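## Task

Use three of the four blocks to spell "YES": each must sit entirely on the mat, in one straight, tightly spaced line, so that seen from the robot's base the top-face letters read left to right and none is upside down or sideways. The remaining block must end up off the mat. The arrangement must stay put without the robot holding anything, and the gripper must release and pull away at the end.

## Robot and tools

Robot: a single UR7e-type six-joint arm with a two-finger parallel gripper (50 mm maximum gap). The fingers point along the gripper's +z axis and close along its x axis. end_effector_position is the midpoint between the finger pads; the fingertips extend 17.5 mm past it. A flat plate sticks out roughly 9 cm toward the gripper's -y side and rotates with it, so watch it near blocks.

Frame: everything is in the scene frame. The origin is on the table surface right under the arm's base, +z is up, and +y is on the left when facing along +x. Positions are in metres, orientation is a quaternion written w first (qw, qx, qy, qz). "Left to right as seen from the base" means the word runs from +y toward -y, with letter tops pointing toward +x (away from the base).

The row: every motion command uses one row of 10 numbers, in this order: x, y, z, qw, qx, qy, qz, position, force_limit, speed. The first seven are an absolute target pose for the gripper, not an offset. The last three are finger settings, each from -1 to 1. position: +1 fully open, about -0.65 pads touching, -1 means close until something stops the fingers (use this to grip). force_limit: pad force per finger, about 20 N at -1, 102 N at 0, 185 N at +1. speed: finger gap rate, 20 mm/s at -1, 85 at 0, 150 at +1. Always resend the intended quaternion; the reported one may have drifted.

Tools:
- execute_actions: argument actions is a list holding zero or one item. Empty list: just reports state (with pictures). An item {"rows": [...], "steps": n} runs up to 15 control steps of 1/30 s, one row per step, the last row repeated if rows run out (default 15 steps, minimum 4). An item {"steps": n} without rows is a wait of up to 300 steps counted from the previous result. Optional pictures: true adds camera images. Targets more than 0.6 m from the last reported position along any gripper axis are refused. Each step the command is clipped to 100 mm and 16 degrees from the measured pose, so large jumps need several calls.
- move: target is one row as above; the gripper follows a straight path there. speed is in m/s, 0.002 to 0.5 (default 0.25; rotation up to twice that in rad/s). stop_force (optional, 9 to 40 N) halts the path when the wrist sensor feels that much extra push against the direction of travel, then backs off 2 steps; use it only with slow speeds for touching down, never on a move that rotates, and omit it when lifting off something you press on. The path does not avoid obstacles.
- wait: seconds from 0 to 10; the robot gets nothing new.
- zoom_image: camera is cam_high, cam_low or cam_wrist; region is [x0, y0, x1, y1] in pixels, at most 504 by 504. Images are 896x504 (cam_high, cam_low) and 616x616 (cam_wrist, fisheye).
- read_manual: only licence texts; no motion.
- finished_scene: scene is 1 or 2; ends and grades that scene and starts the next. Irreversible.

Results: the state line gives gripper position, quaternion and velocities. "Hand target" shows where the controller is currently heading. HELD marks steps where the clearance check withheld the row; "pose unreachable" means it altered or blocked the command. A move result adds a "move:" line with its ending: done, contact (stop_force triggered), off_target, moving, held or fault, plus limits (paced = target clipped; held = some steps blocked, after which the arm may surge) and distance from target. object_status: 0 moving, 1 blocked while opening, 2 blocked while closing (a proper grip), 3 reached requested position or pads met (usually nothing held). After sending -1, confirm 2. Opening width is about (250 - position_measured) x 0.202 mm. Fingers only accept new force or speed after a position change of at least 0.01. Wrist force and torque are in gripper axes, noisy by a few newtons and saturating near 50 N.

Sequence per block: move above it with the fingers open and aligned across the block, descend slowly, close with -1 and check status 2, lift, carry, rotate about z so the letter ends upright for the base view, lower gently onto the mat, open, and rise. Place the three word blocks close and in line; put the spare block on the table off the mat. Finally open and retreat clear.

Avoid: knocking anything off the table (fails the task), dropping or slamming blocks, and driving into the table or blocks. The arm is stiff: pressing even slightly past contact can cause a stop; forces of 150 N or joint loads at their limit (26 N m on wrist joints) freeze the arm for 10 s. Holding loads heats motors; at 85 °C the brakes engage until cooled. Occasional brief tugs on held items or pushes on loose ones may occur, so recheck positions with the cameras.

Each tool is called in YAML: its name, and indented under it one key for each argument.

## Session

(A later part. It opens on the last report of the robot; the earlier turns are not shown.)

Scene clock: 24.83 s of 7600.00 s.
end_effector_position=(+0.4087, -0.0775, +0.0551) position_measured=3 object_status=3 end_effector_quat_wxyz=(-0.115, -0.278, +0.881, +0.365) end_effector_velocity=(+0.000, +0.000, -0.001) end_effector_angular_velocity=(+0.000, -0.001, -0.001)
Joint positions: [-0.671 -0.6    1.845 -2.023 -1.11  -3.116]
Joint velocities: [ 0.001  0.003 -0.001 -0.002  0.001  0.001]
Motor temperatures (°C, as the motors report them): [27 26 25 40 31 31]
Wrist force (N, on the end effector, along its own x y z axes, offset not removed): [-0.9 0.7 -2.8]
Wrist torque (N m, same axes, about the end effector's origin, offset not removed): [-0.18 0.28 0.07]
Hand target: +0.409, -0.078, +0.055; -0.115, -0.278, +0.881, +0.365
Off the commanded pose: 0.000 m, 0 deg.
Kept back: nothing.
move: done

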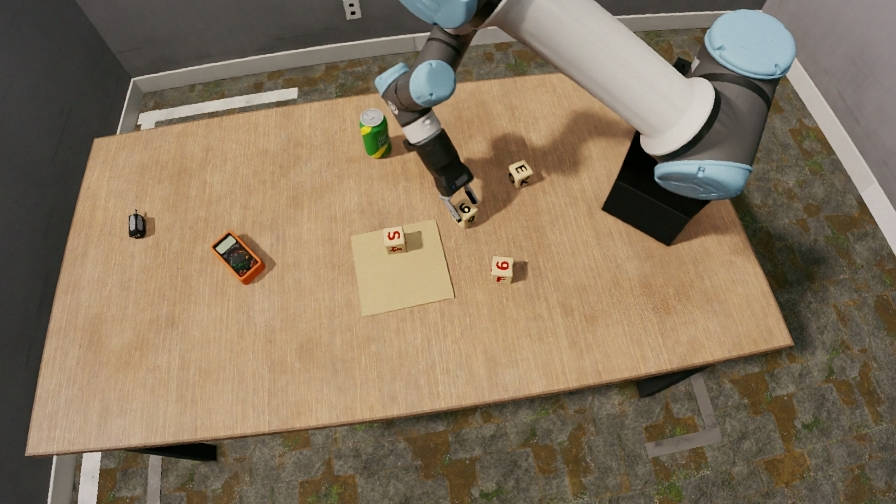

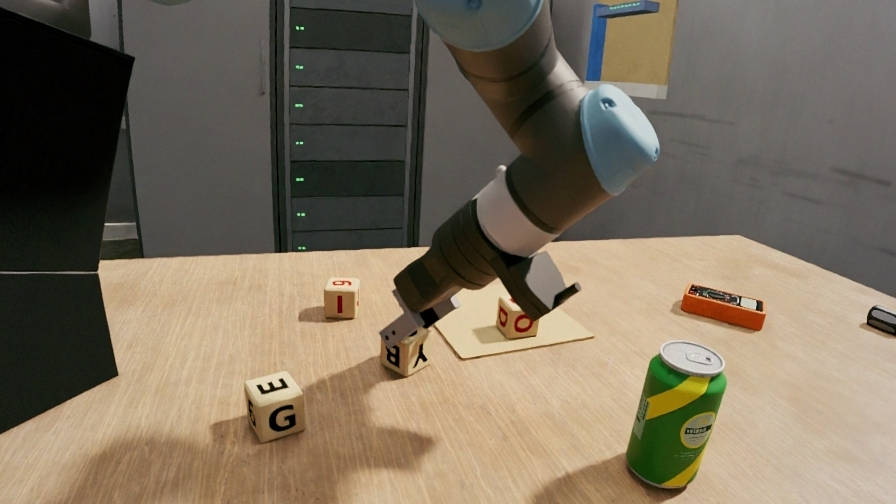

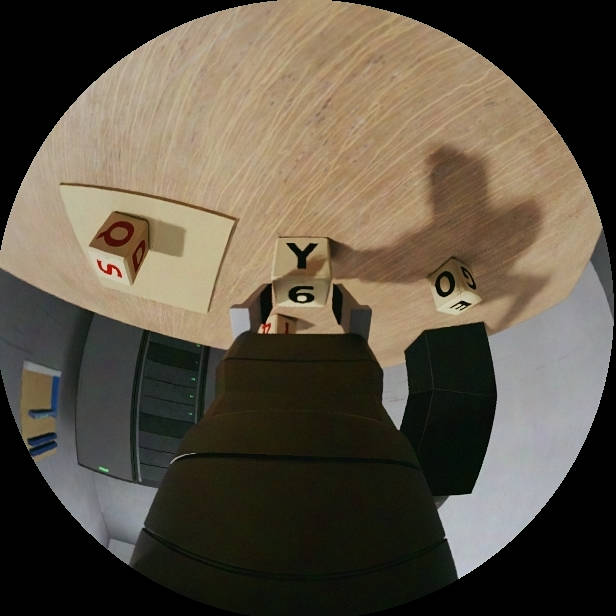

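move:
  target: [0.4091,-0.0772,0.029,0.1151,0.2778,-0.8811,-0.365,1,-0.3,0]
  speed: 0.08

move:
  target: [0.4091,-0.0772,0.029,0.1151,0.2778,-0.8811,-0.365,-1,-0.3,0]

move:
  target: [0.42,-0.06,0.12,0.1151,0.2778,-0.8811,-0.365,-1,-0.3,0]

move:
  target: [0.564,0.075,0.09,-0.2706,0.6533,-0.6533,0.2706,-1,-0.3,0]
  speed: 0.4

move:
  target: [0.564,0.075,0.038,-0.2706,0.6533,-0.6533,0.2706,-1,-0.3,0]
  speed: 0.1

Scene clock: 26.47 s of 7600.00 s.
end_effector_position=(+0.4091, -0.0772, +0.0291) position_measured=3 object_status=3 end_effector_quat_wxyz=(-0.115, -0.278, +0.881, +0.365) end_effector_velocity=(+0.000, +0.000, -0.001) end_effector_angular_velocity=(+0.000, +0.001, -0.000)
Joint positions: [-0.657 -0.54   1.814 -2.058 -1.1   -3.104]
Joint velocities: [ 0.001  0.003 -0.002  0.     0.     0.001]
Motor temperatures (°C, as the motors report them): [27 26 25 40 31 31]
Wrist force (N, on the end effector, along its own x y z axes, offset not removed): [-0.7 1.1 -3.5]
Wrist torque (N m, same axes, about the end effector's origin, offset not removed): [-0.05 0.25 0.05]
Hand target: +0.409, -0.077, +0.029; -0.115, -0.278, +0.881, +0.365
Off the commanded pose: 0.000 m, 0 deg.
Kept back: nothing.
move: done

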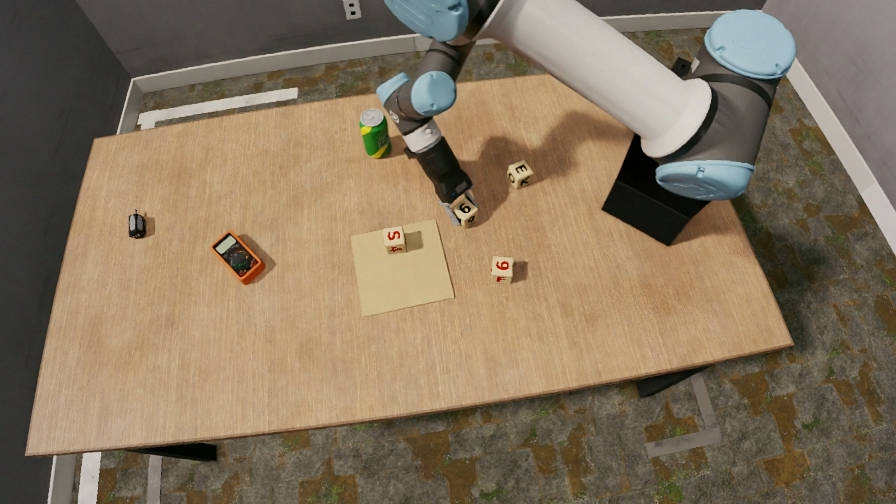

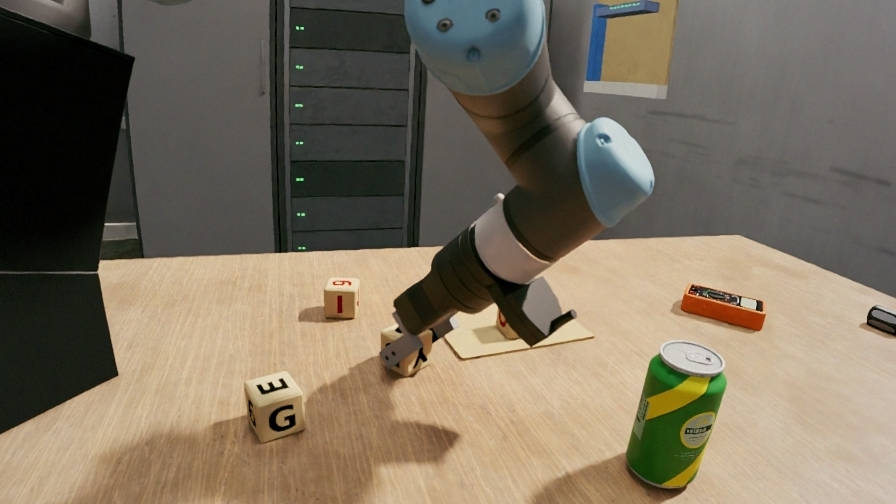

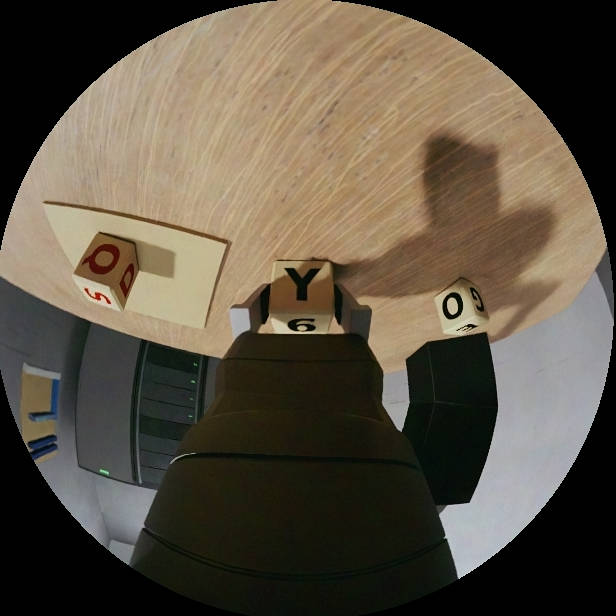

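Scene clock: 27.17 s of 7600.00 s.
end_effector_position=(+0.4091, -0.0772, +0.0290) position_measured=35 object_status=2 end_effector_quat_wxyz=(-0.115, -0.278, +0.881, +0.365) end_effector_velocity=(-0.000, +0.000, -0.000) end_effector_angular_velocity=(-0.000, +0.001, +0.000)
Joint positions: [-0.656 -0.54   1.814 -2.058 -1.099 -3.104]
Joint velocities: [ 0.     0.001  0.    -0.    -0.001  0.   ]
Motor temperatures (°C, as the motors report them): [27 26 25 40 31 31]
Wrist force (N, on the end effector, along its own x y z axes, offset not removed): [-0.5 5.7 -6.3]
Wrist torque (N m, same axes, about the end effector's origin, offset not removed): [0.14 0.27 0.10]
Hand target: +0.409, -0.077, +0.029; -0.115, -0.278, +0.881, +0.365
Off the commanded pose: 0.000 m, 0 deg.
Kept back: nothing.
move: done

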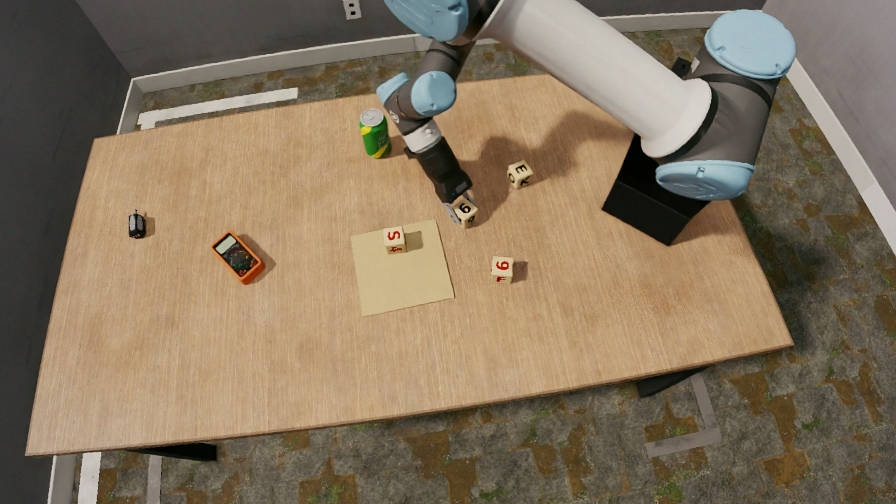

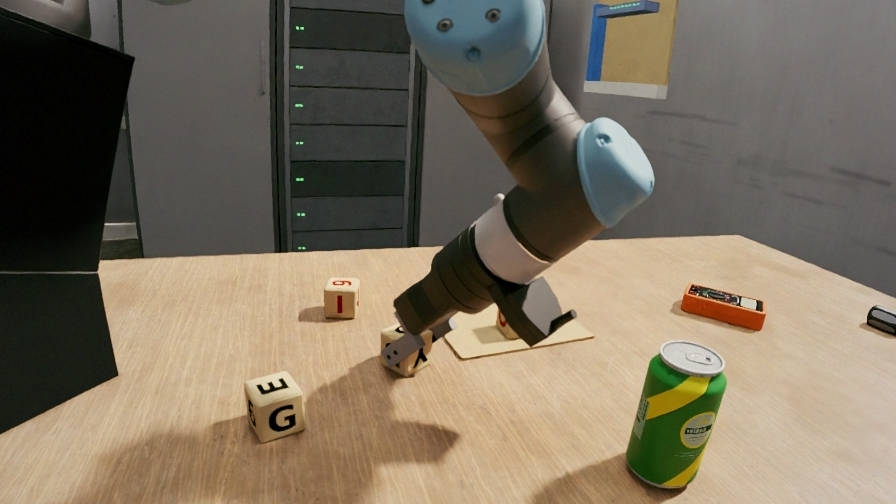

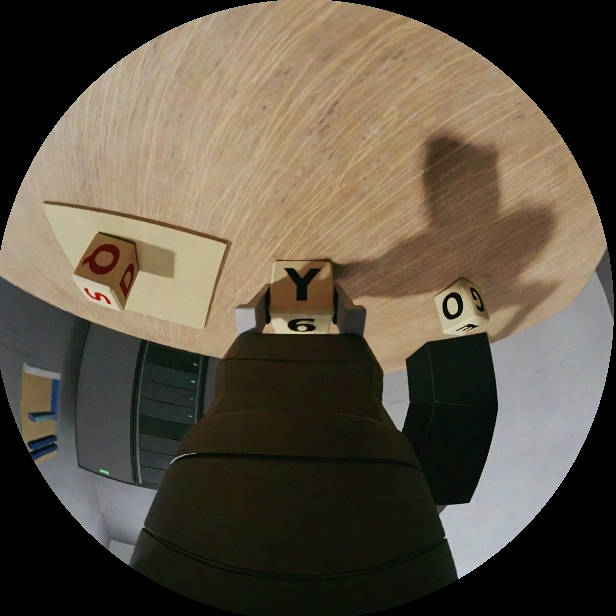

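Scene clock: 28.10 s of 7600.00 s.
end_effector_position=(+0.4199, -0.0600, +0.1198) position_measured=35 object_status=2 end_effector_quat_wxyz=(-0.115, -0.278, +0.881, +0.365) end_effector_velocity=(+0.000, -0.001, +0.001) end_effector_angular_velocity=(-0.002, -0.001, +0.001)
Joint positions: [-0.67  -0.759  1.897 -1.917 -1.109 -3.115]
Joint velocities: [-0.    -0.003  0.     0.001 -0.002  0.   ]
Motor temperatures (°C, as the motors report them): [27 26 25 40 31 31]
Wrist force (N, on the end effector, along its own x y z axes, offset not removed): [-1.6 1.1 -1.7]
Wrist torque (N m, same axes, about the end effector's origin, offset not removed): [0.10 0.43 0.11]
Hand target: +0.420, -0.060, +0.120; -0.115, -0.278, +0.881, +0.365
Off the commanded pose: 0.000 m, 0 deg.
Kept back: nothing.
move: done

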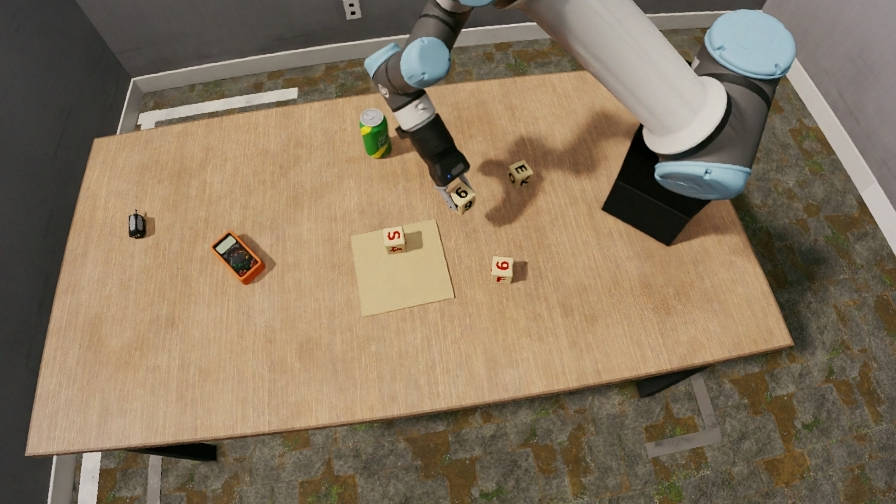

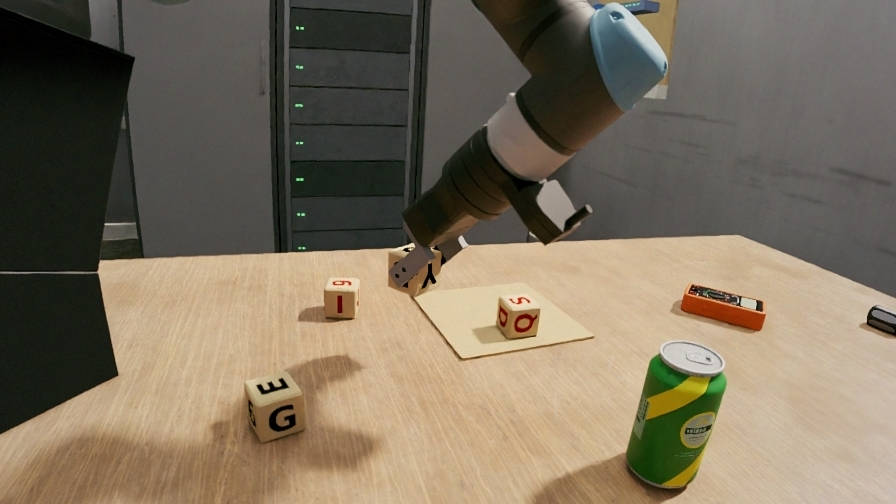

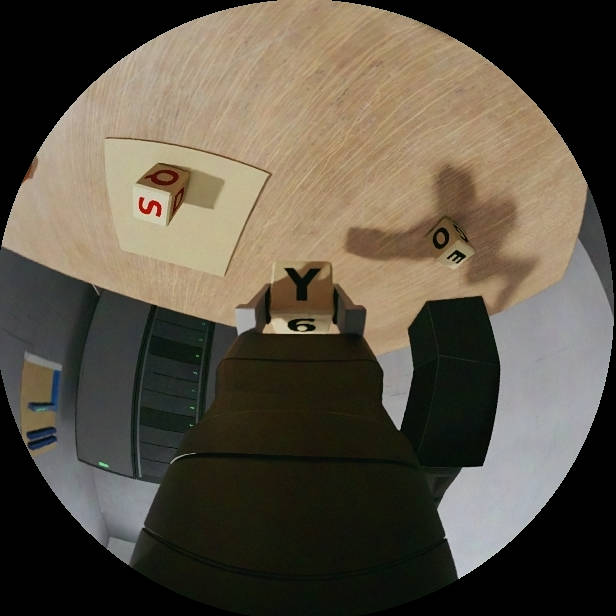

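Scene clock: 30.87 s of 7600.00 s.
end_effector_position=(+0.5640, +0.0749, +0.0900) position_measured=35 object_status=2 end_effector_quat_wxyz=(-0.270, +0.653, -0.654, +0.271) end_effector_velocity=(+0.001, +0.001, -0.000) end_effector_angular_velocity=(-0.002, -0.008, +0.003)
Joint positions: [-0.188 -0.295  2.152 -4.419 -1.323 -3.037]
Joint velocities: [ 0.002  0.006 -0.006 -0.008 -0.002 -0.001]
Motor temperatures (°C, as the motors report them): [27 26 25 40 31 31]
Wrist force (N, on the end effector, along its own x y z axes, offset not removed): [0.8 -0.1 -2.5]
Wrist torque (N m, same axes, about the end effector's origin, offset not removed): [-0.27 -0.07 0.10]
Hand target: +0.564, +0.075, +0.090; -0.270, +0.653, -0.653, +0.271
Off the commanded pose: 0.000 m, 0 deg.
Kept back: nothing.
move: done

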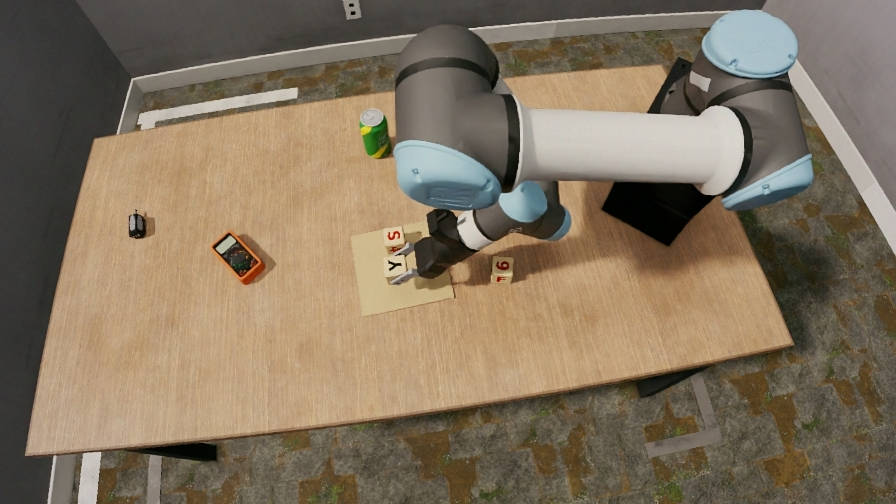

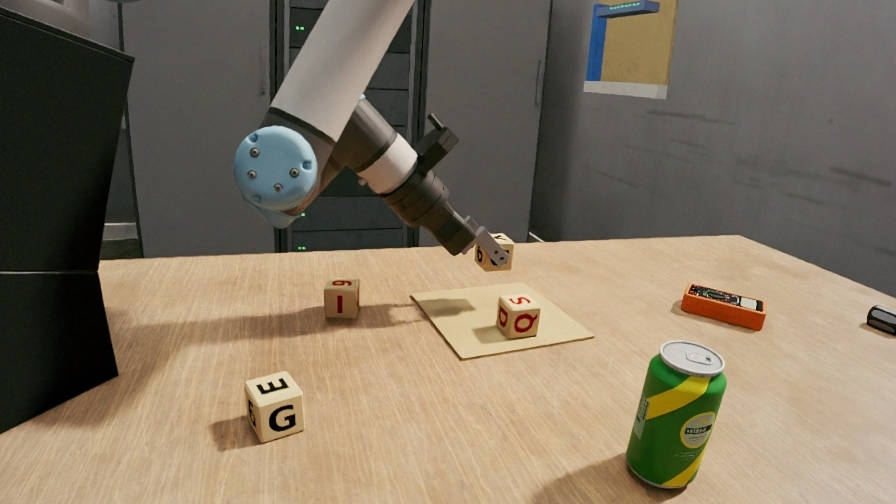

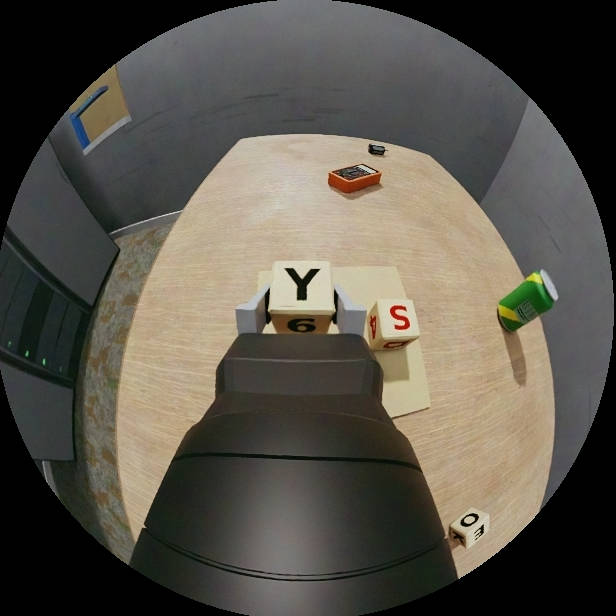

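Scene clock: 31.80 s of 7600.00 s.
end_effector_position=(+0.5639, +0.0750, +0.0380) position_measured=35 object_status=2 end_effector_quat_wxyz=(-0.271, +0.653, -0.653, +0.270) end_effector_velocity=(+0.001, +0.001, -0.001) end_effector_angular_velocity=(+0.001, -0.001, +0.002)
Joint positions: [-0.153 -0.176  2.027 -4.417 -1.351 -3.018]
Joint velocities: [ 0.001  0.002 -0.004  0.     0.001  0.   ]
Motor temperatures (°C, as the motors report them): [27 26 25 40 31 31]
Wrist force (N, on the end effector, along its own x y z axes, offset not removed): [-2.1 11.2 8.0]
Wrist torque (N m, same axes, about the end effector's origin, offset not removed): [-0.17 0.50 0.23]
Hand target: +0.564, +0.075, +0.038; -0.271, +0.653, -0.653, +0.271
Off the commanded pose: 0.000 m, 0 deg.
Kept back: nothing.
move: done

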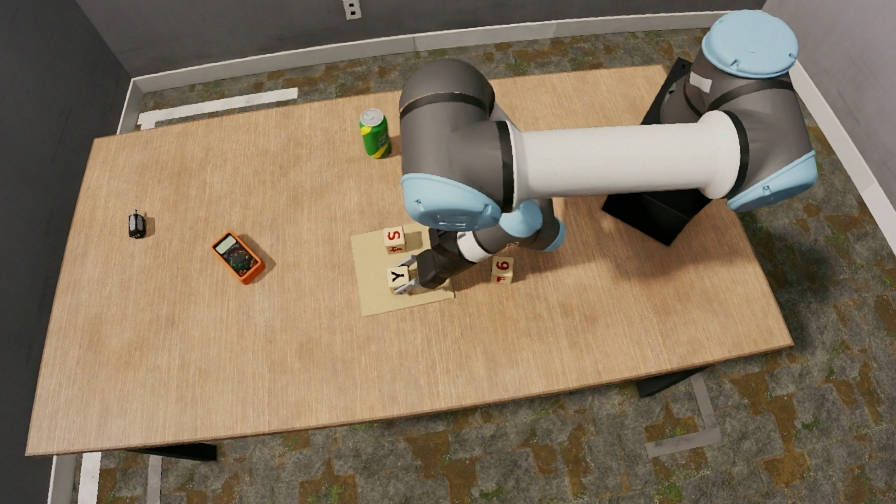

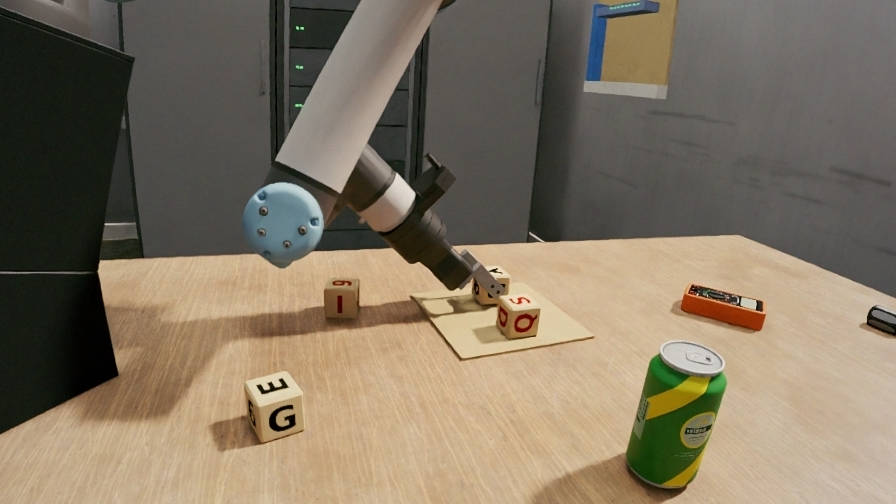

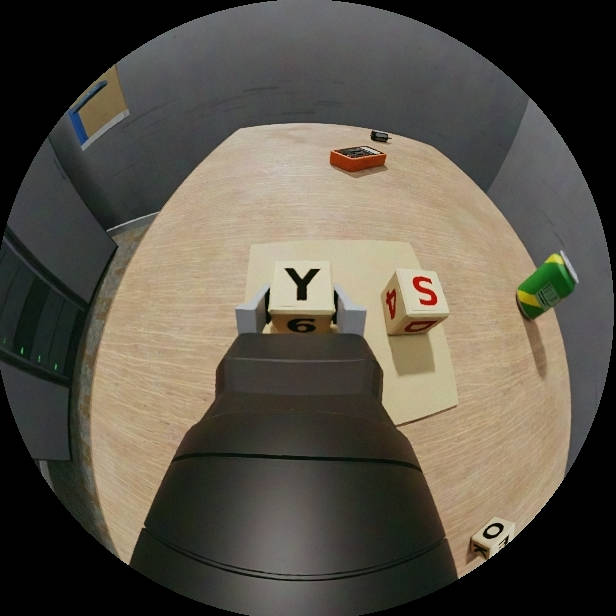

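move:
  target: [0.564,0.075,0.026,-0.2706,0.6533,-0.6533,0.2706,-1,-0.3,0]
  speed: 0.008
  stop_force: 10

Scene clock: 33.00 s of 7600.00 s.
end_effector_position=(+0.5641, +0.0751, +0.0333) position_measured=35 object_status=2 end_effector_quat_wxyz=(-0.271, +0.653, -0.653, +0.271) end_effector_velocity=(-0.001, -0.000, +0.001) end_effector_angular_velocity=(-0.001, +0.004, -0.000)
Joint positions: [-0.149 -0.166  2.014 -4.417 -1.354 -3.016]
Joint velocities: [-0.002 -0.005  0.007  0.002  0.001 -0.002]
Motor temperatures (°C, as the motors report them): [27 26 25 40 31 31]
Wrist force (N, on the end effector, along its own x y z axes, offset not removed): [0.6 -10.9 -13.8]
Wrist torque (N m, same axes, about the end effector's origin, offset not removed): [0.52 0.56 -0.12]
Hand target: +0.564, +0.075, +0.034; -0.271, +0.653, -0.653, +0.271
Off the commanded pose: 0.007 m, 0 deg.
Kept back: nothing.
move: contact

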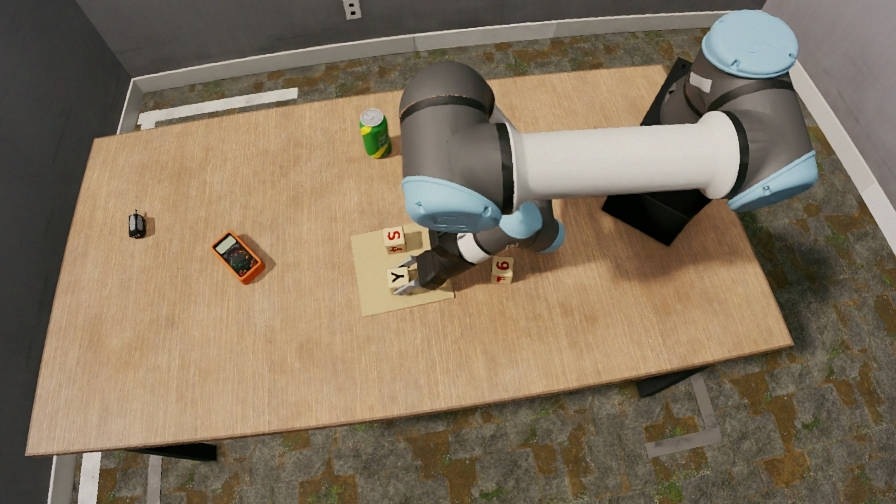

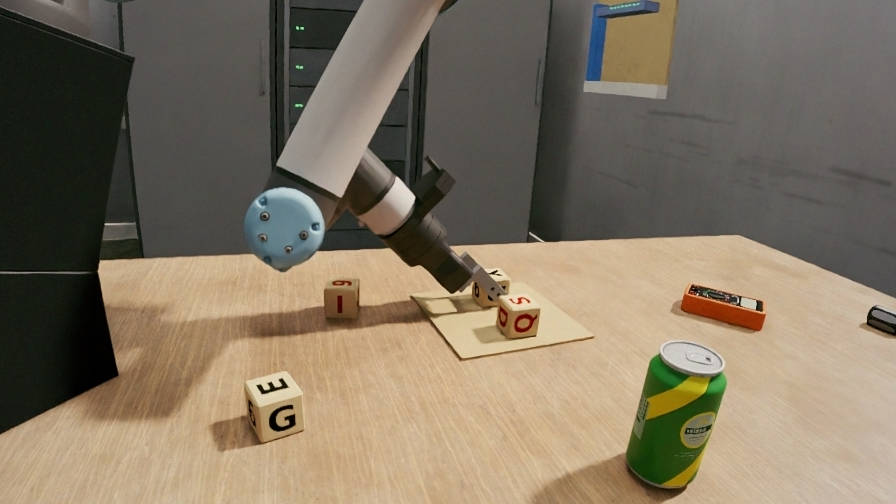

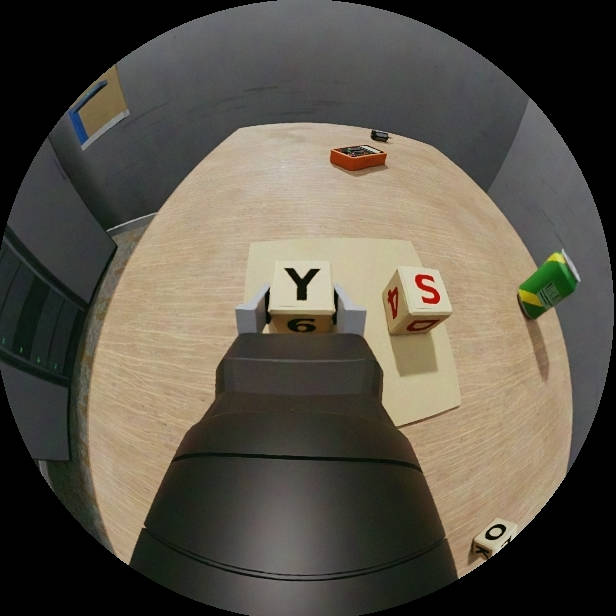

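move:
  target: [0.564,0.075,0.034,-0.2706,0.6533,-0.6533,0.2706,1,-0.3,0]

move:
  target: [0.564,0.075,0.1,-0.2706,0.6533,-0.6533,0.2706,1,-0.3,0]

move:
  target: [0.5,0.02,0.2,0,0.7071,-0.7071,0,1,-0.3,0]
  speed: 0.4

zoom_image:
  camera: "cam_wrist"
  region: [200,140,400,340]

move:
  target: [0.255,-0.155,0.12,0,0.5,-0.866,0,1,-0.3,0]
  speed: 0.3

Scene clock: 34.00 s of 7600.00 s.
end_effector_position=(+0.5640, +0.0750, +0.0340) position_measured=3 object_status=3 end_effector_quat_wxyz=(-0.271, +0.653, -0.653, +0.271) end_effector_velocity=(+0.000, -0.000, +0.000) end_effector_angular_velocity=(-0.001, -0.000, +0.000)
Joint positions: [-0.15  -0.167  2.016 -4.417 -1.354 -3.016]
Joint velocities: [-0.    -0.     0.    -0.    -0.001 -0.001]
Motor temperatures (°C, as the motors report them): [27 26 25 40 31 31]
Wrist force (N, on the end effector, along its own x y z axes, offset not removed): [-0.8 0.6 -1.8]
Wrist torque (N m, same axes, about the end effector's origin, offset not removed): [-0.04 0.36 0.07]
Hand target: +0.564, +0.075, +0.034; -0.271, +0.653, -0.653, +0.271
Off the commanded pose: 0.000 m, 0 deg.
Kept back: nothing.
move: done

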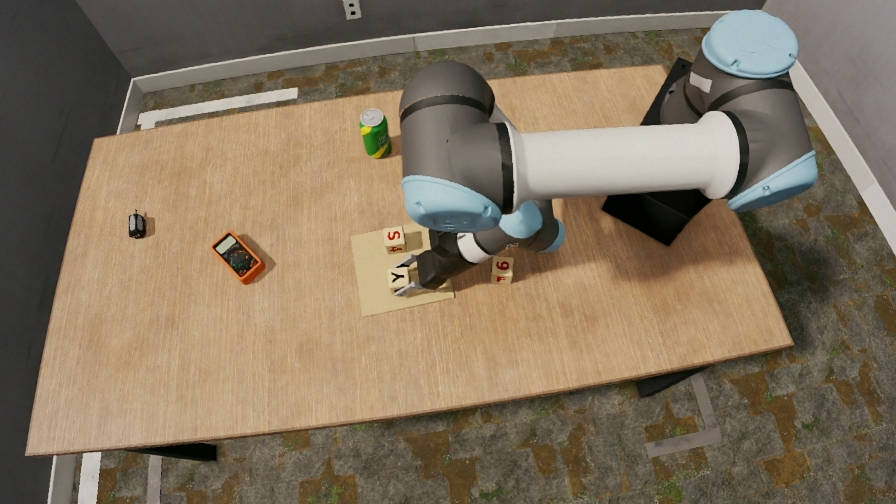

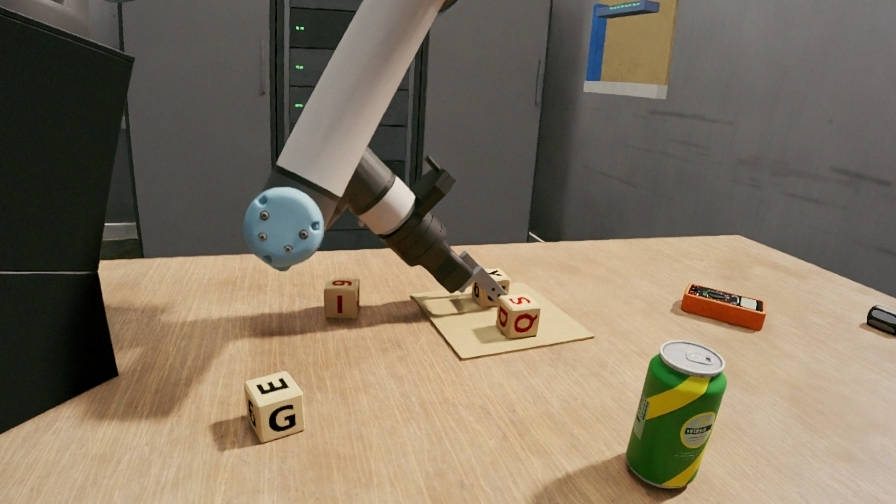

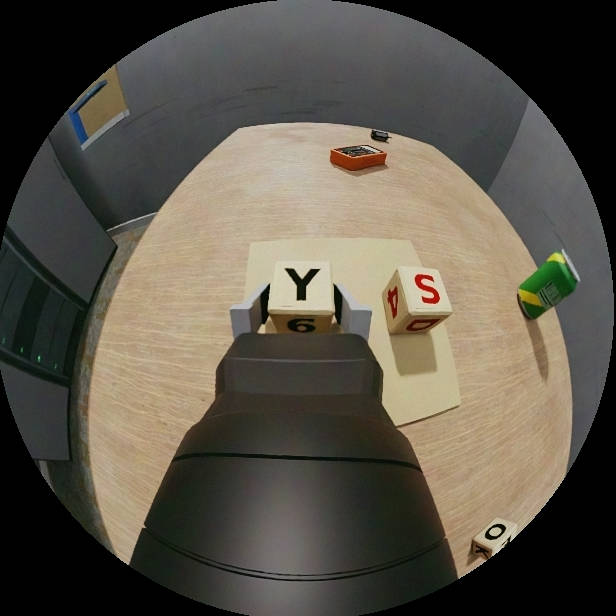

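Scene clock: 34.90 s of 7600.00 s.
end_effector_position=(+0.5640, +0.0750, +0.0999) position_measured=3 object_status=3 end_effector_quat_wxyz=(-0.271, +0.653, -0.653, +0.271) end_effector_velocity=(-0.000, -0.000, +0.001) end_effector_angular_velocity=(-0.000, +0.000, -0.000)
Joint positions: [-0.195 -0.319  2.175 -4.418 -1.316 -3.041]
Joint velocities: [-0.001 -0.003  0.004 -0.001  0.001 -0.001]
Motor temperatures (°C, as the motors report them): [27 26 25 40 31 31]
Wrist force (N, on the end effector, along its own x y z axes, offset not removed): [-0.3 0.9 -0.7]
Wrist torque (N m, same axes, about the end effector's origin, offset not removed): [-0.10 0.17 0.04]
Hand target: +0.564, +0.075, +0.100; -0.271, +0.653, -0.653, +0.271
Off the commanded pose: 0.000 m, 0 deg.
Kept back: nothing.
move: done

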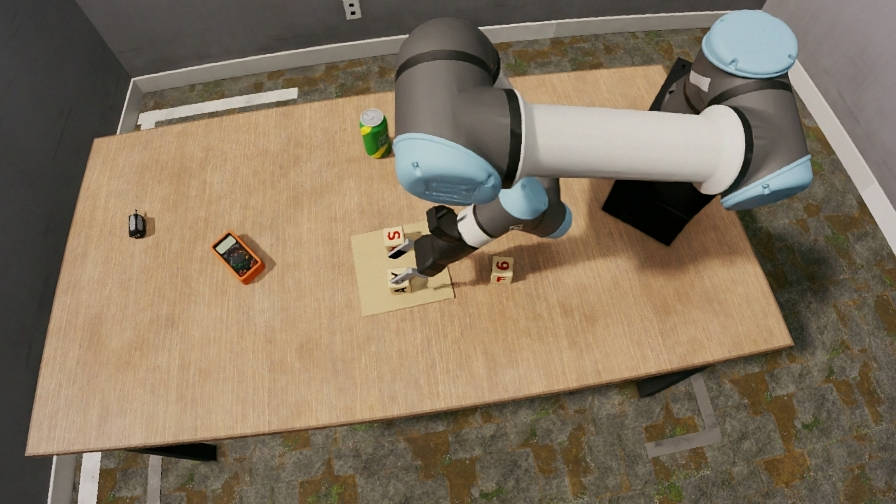

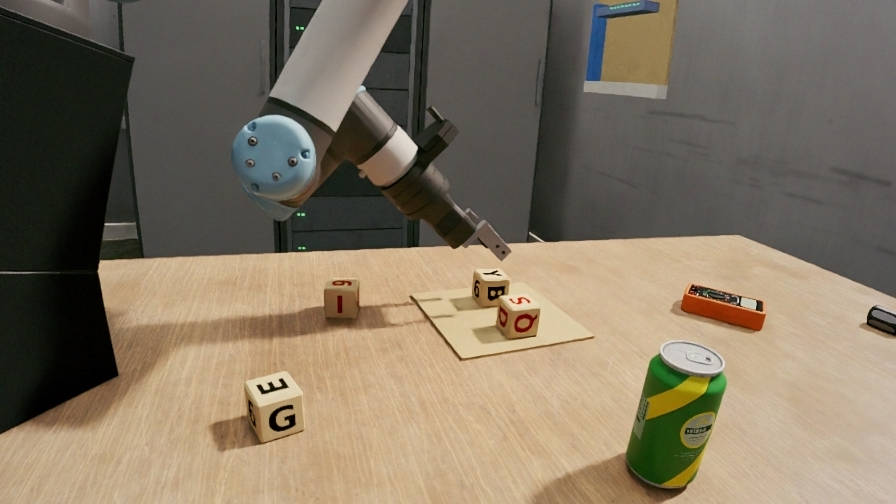

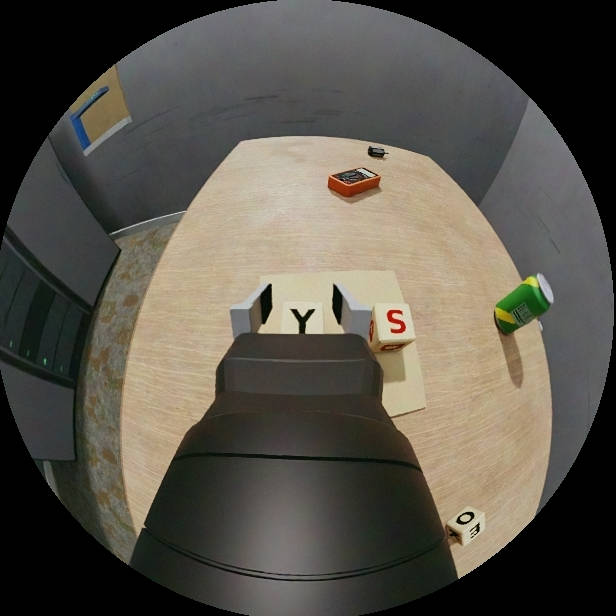

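Scene clock: 36.57 s of 7600.00 s.
end_effector_position=(+0.4998, +0.0200, +0.2001) position_measured=3 object_status=3 end_effector_quat_wxyz=(-0.000, +0.707, -0.707, +0.000) end_effector_velocity=(+0.000, -0.000, -0.001) end_effector_angular_velocity=(-0.001, +0.008, +0.001)
Joint positions: [-0.399 -1.161  2.329 -2.864 -1.29  -3.465]
Joint velocities: [ 0.001  0.001 -0.007  0.013 -0.004 -0.002]
Motor temperatures (°C, as the motors report them): [27 26 25 40 31 31]
Wrist force (N, on the end effector, along its own x y z axes, offset not removed): [-0.5 1.5 -1.6]
Wrist torque (N m, same axes, about the end effector's origin, offset not removed): [0.07 0.29 0.17]
Hand target: +0.500, +0.020, +0.200; +0.000, +0.707, -0.707, -0.000
Off the commanded pose: 0.000 m, 0 deg.
Kept back: nothing.
move: done

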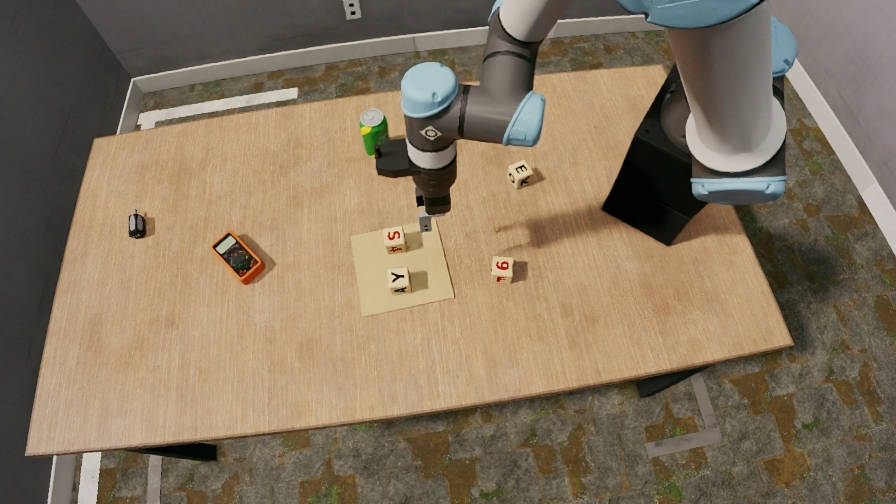

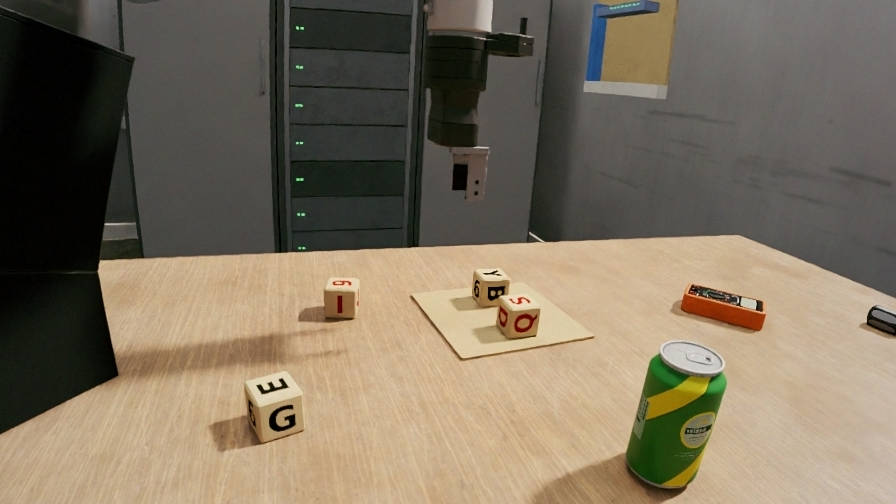

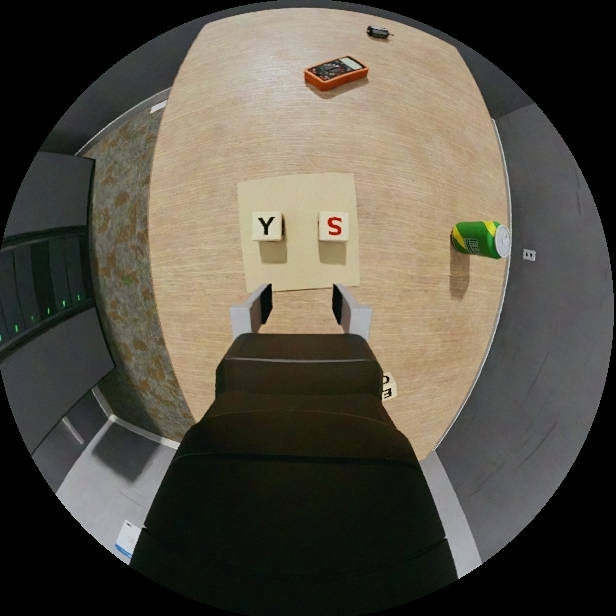

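Region (200, 140, 400, 340) of cam_wrist's 616x616 image, scaled by 2.520, with more detail than that image has.

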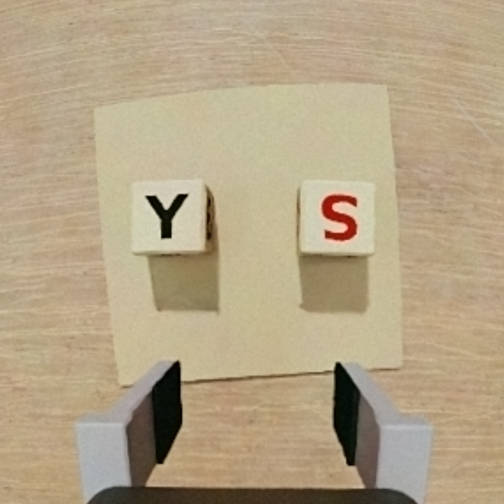

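Scene clock: 38.23 s of 7600.00 s.
end_effector_position=(+0.2555, -0.1550, +0.1202) position_measured=3 object_status=3 end_effector_quat_wxyz=(+0.000, -0.500, +0.866, +0.000) end_effector_velocity=(-0.001, -0.001, -0.000) end_effector_angular_velocity=(-0.002, -0.004, -0.000)
Joint positions: [-1.157 -0.506  2.715 -3.67  -1.285 -3.732]
Joint velocities: [-0.006  0.012  0.002 -0.015  0.002 -0.006]
Motor temperatures (°C, as the motors report them): [27 26 25 40 31 31]
Wrist force (N, on the end effector, along its own x y z axes, offset not removed): [-1.1 2.7 -2.8]
Wrist torque (N m, same axes, about the end effector's origin, offset not removed): [0.25 0.25 0.18]
Hand target: +0.255, -0.155, +0.120; +0.000, -0.500, +0.866, +0.000
Off the commanded pose: 0.001 m, 0 deg.
Kept back: nothing.
move: done

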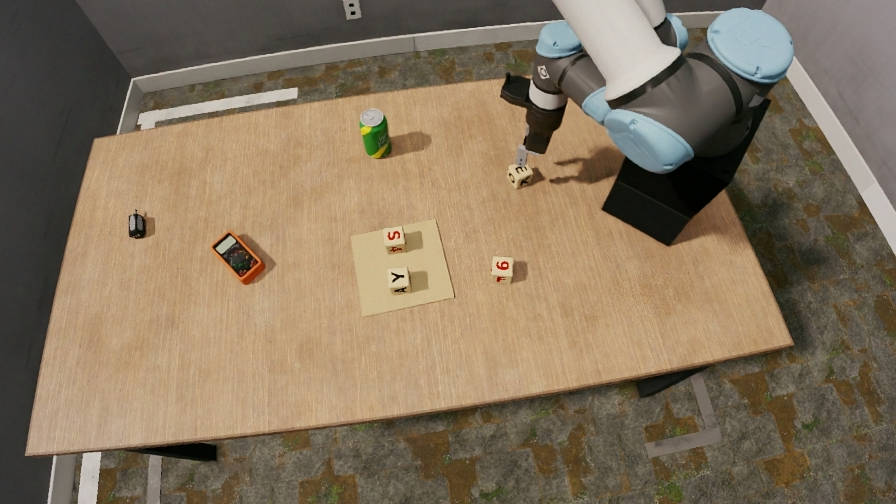

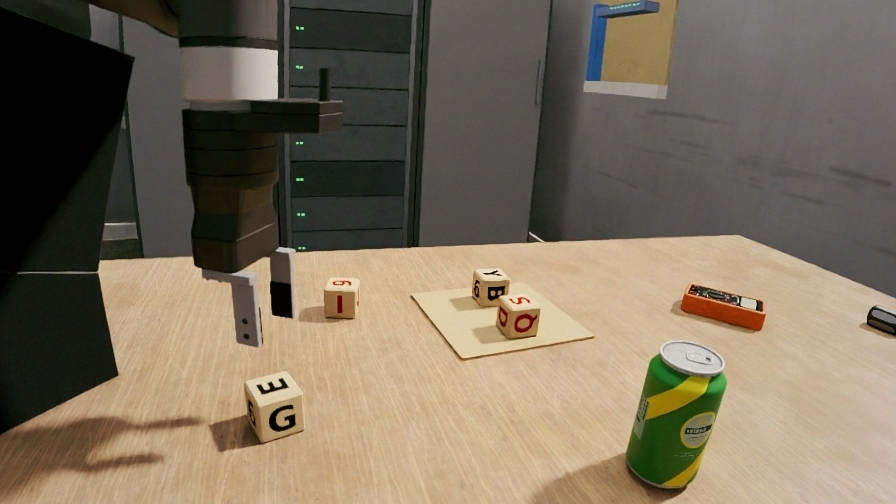

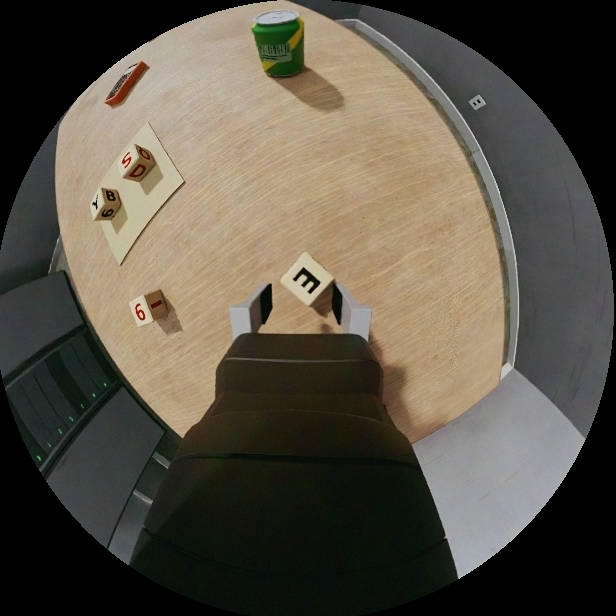

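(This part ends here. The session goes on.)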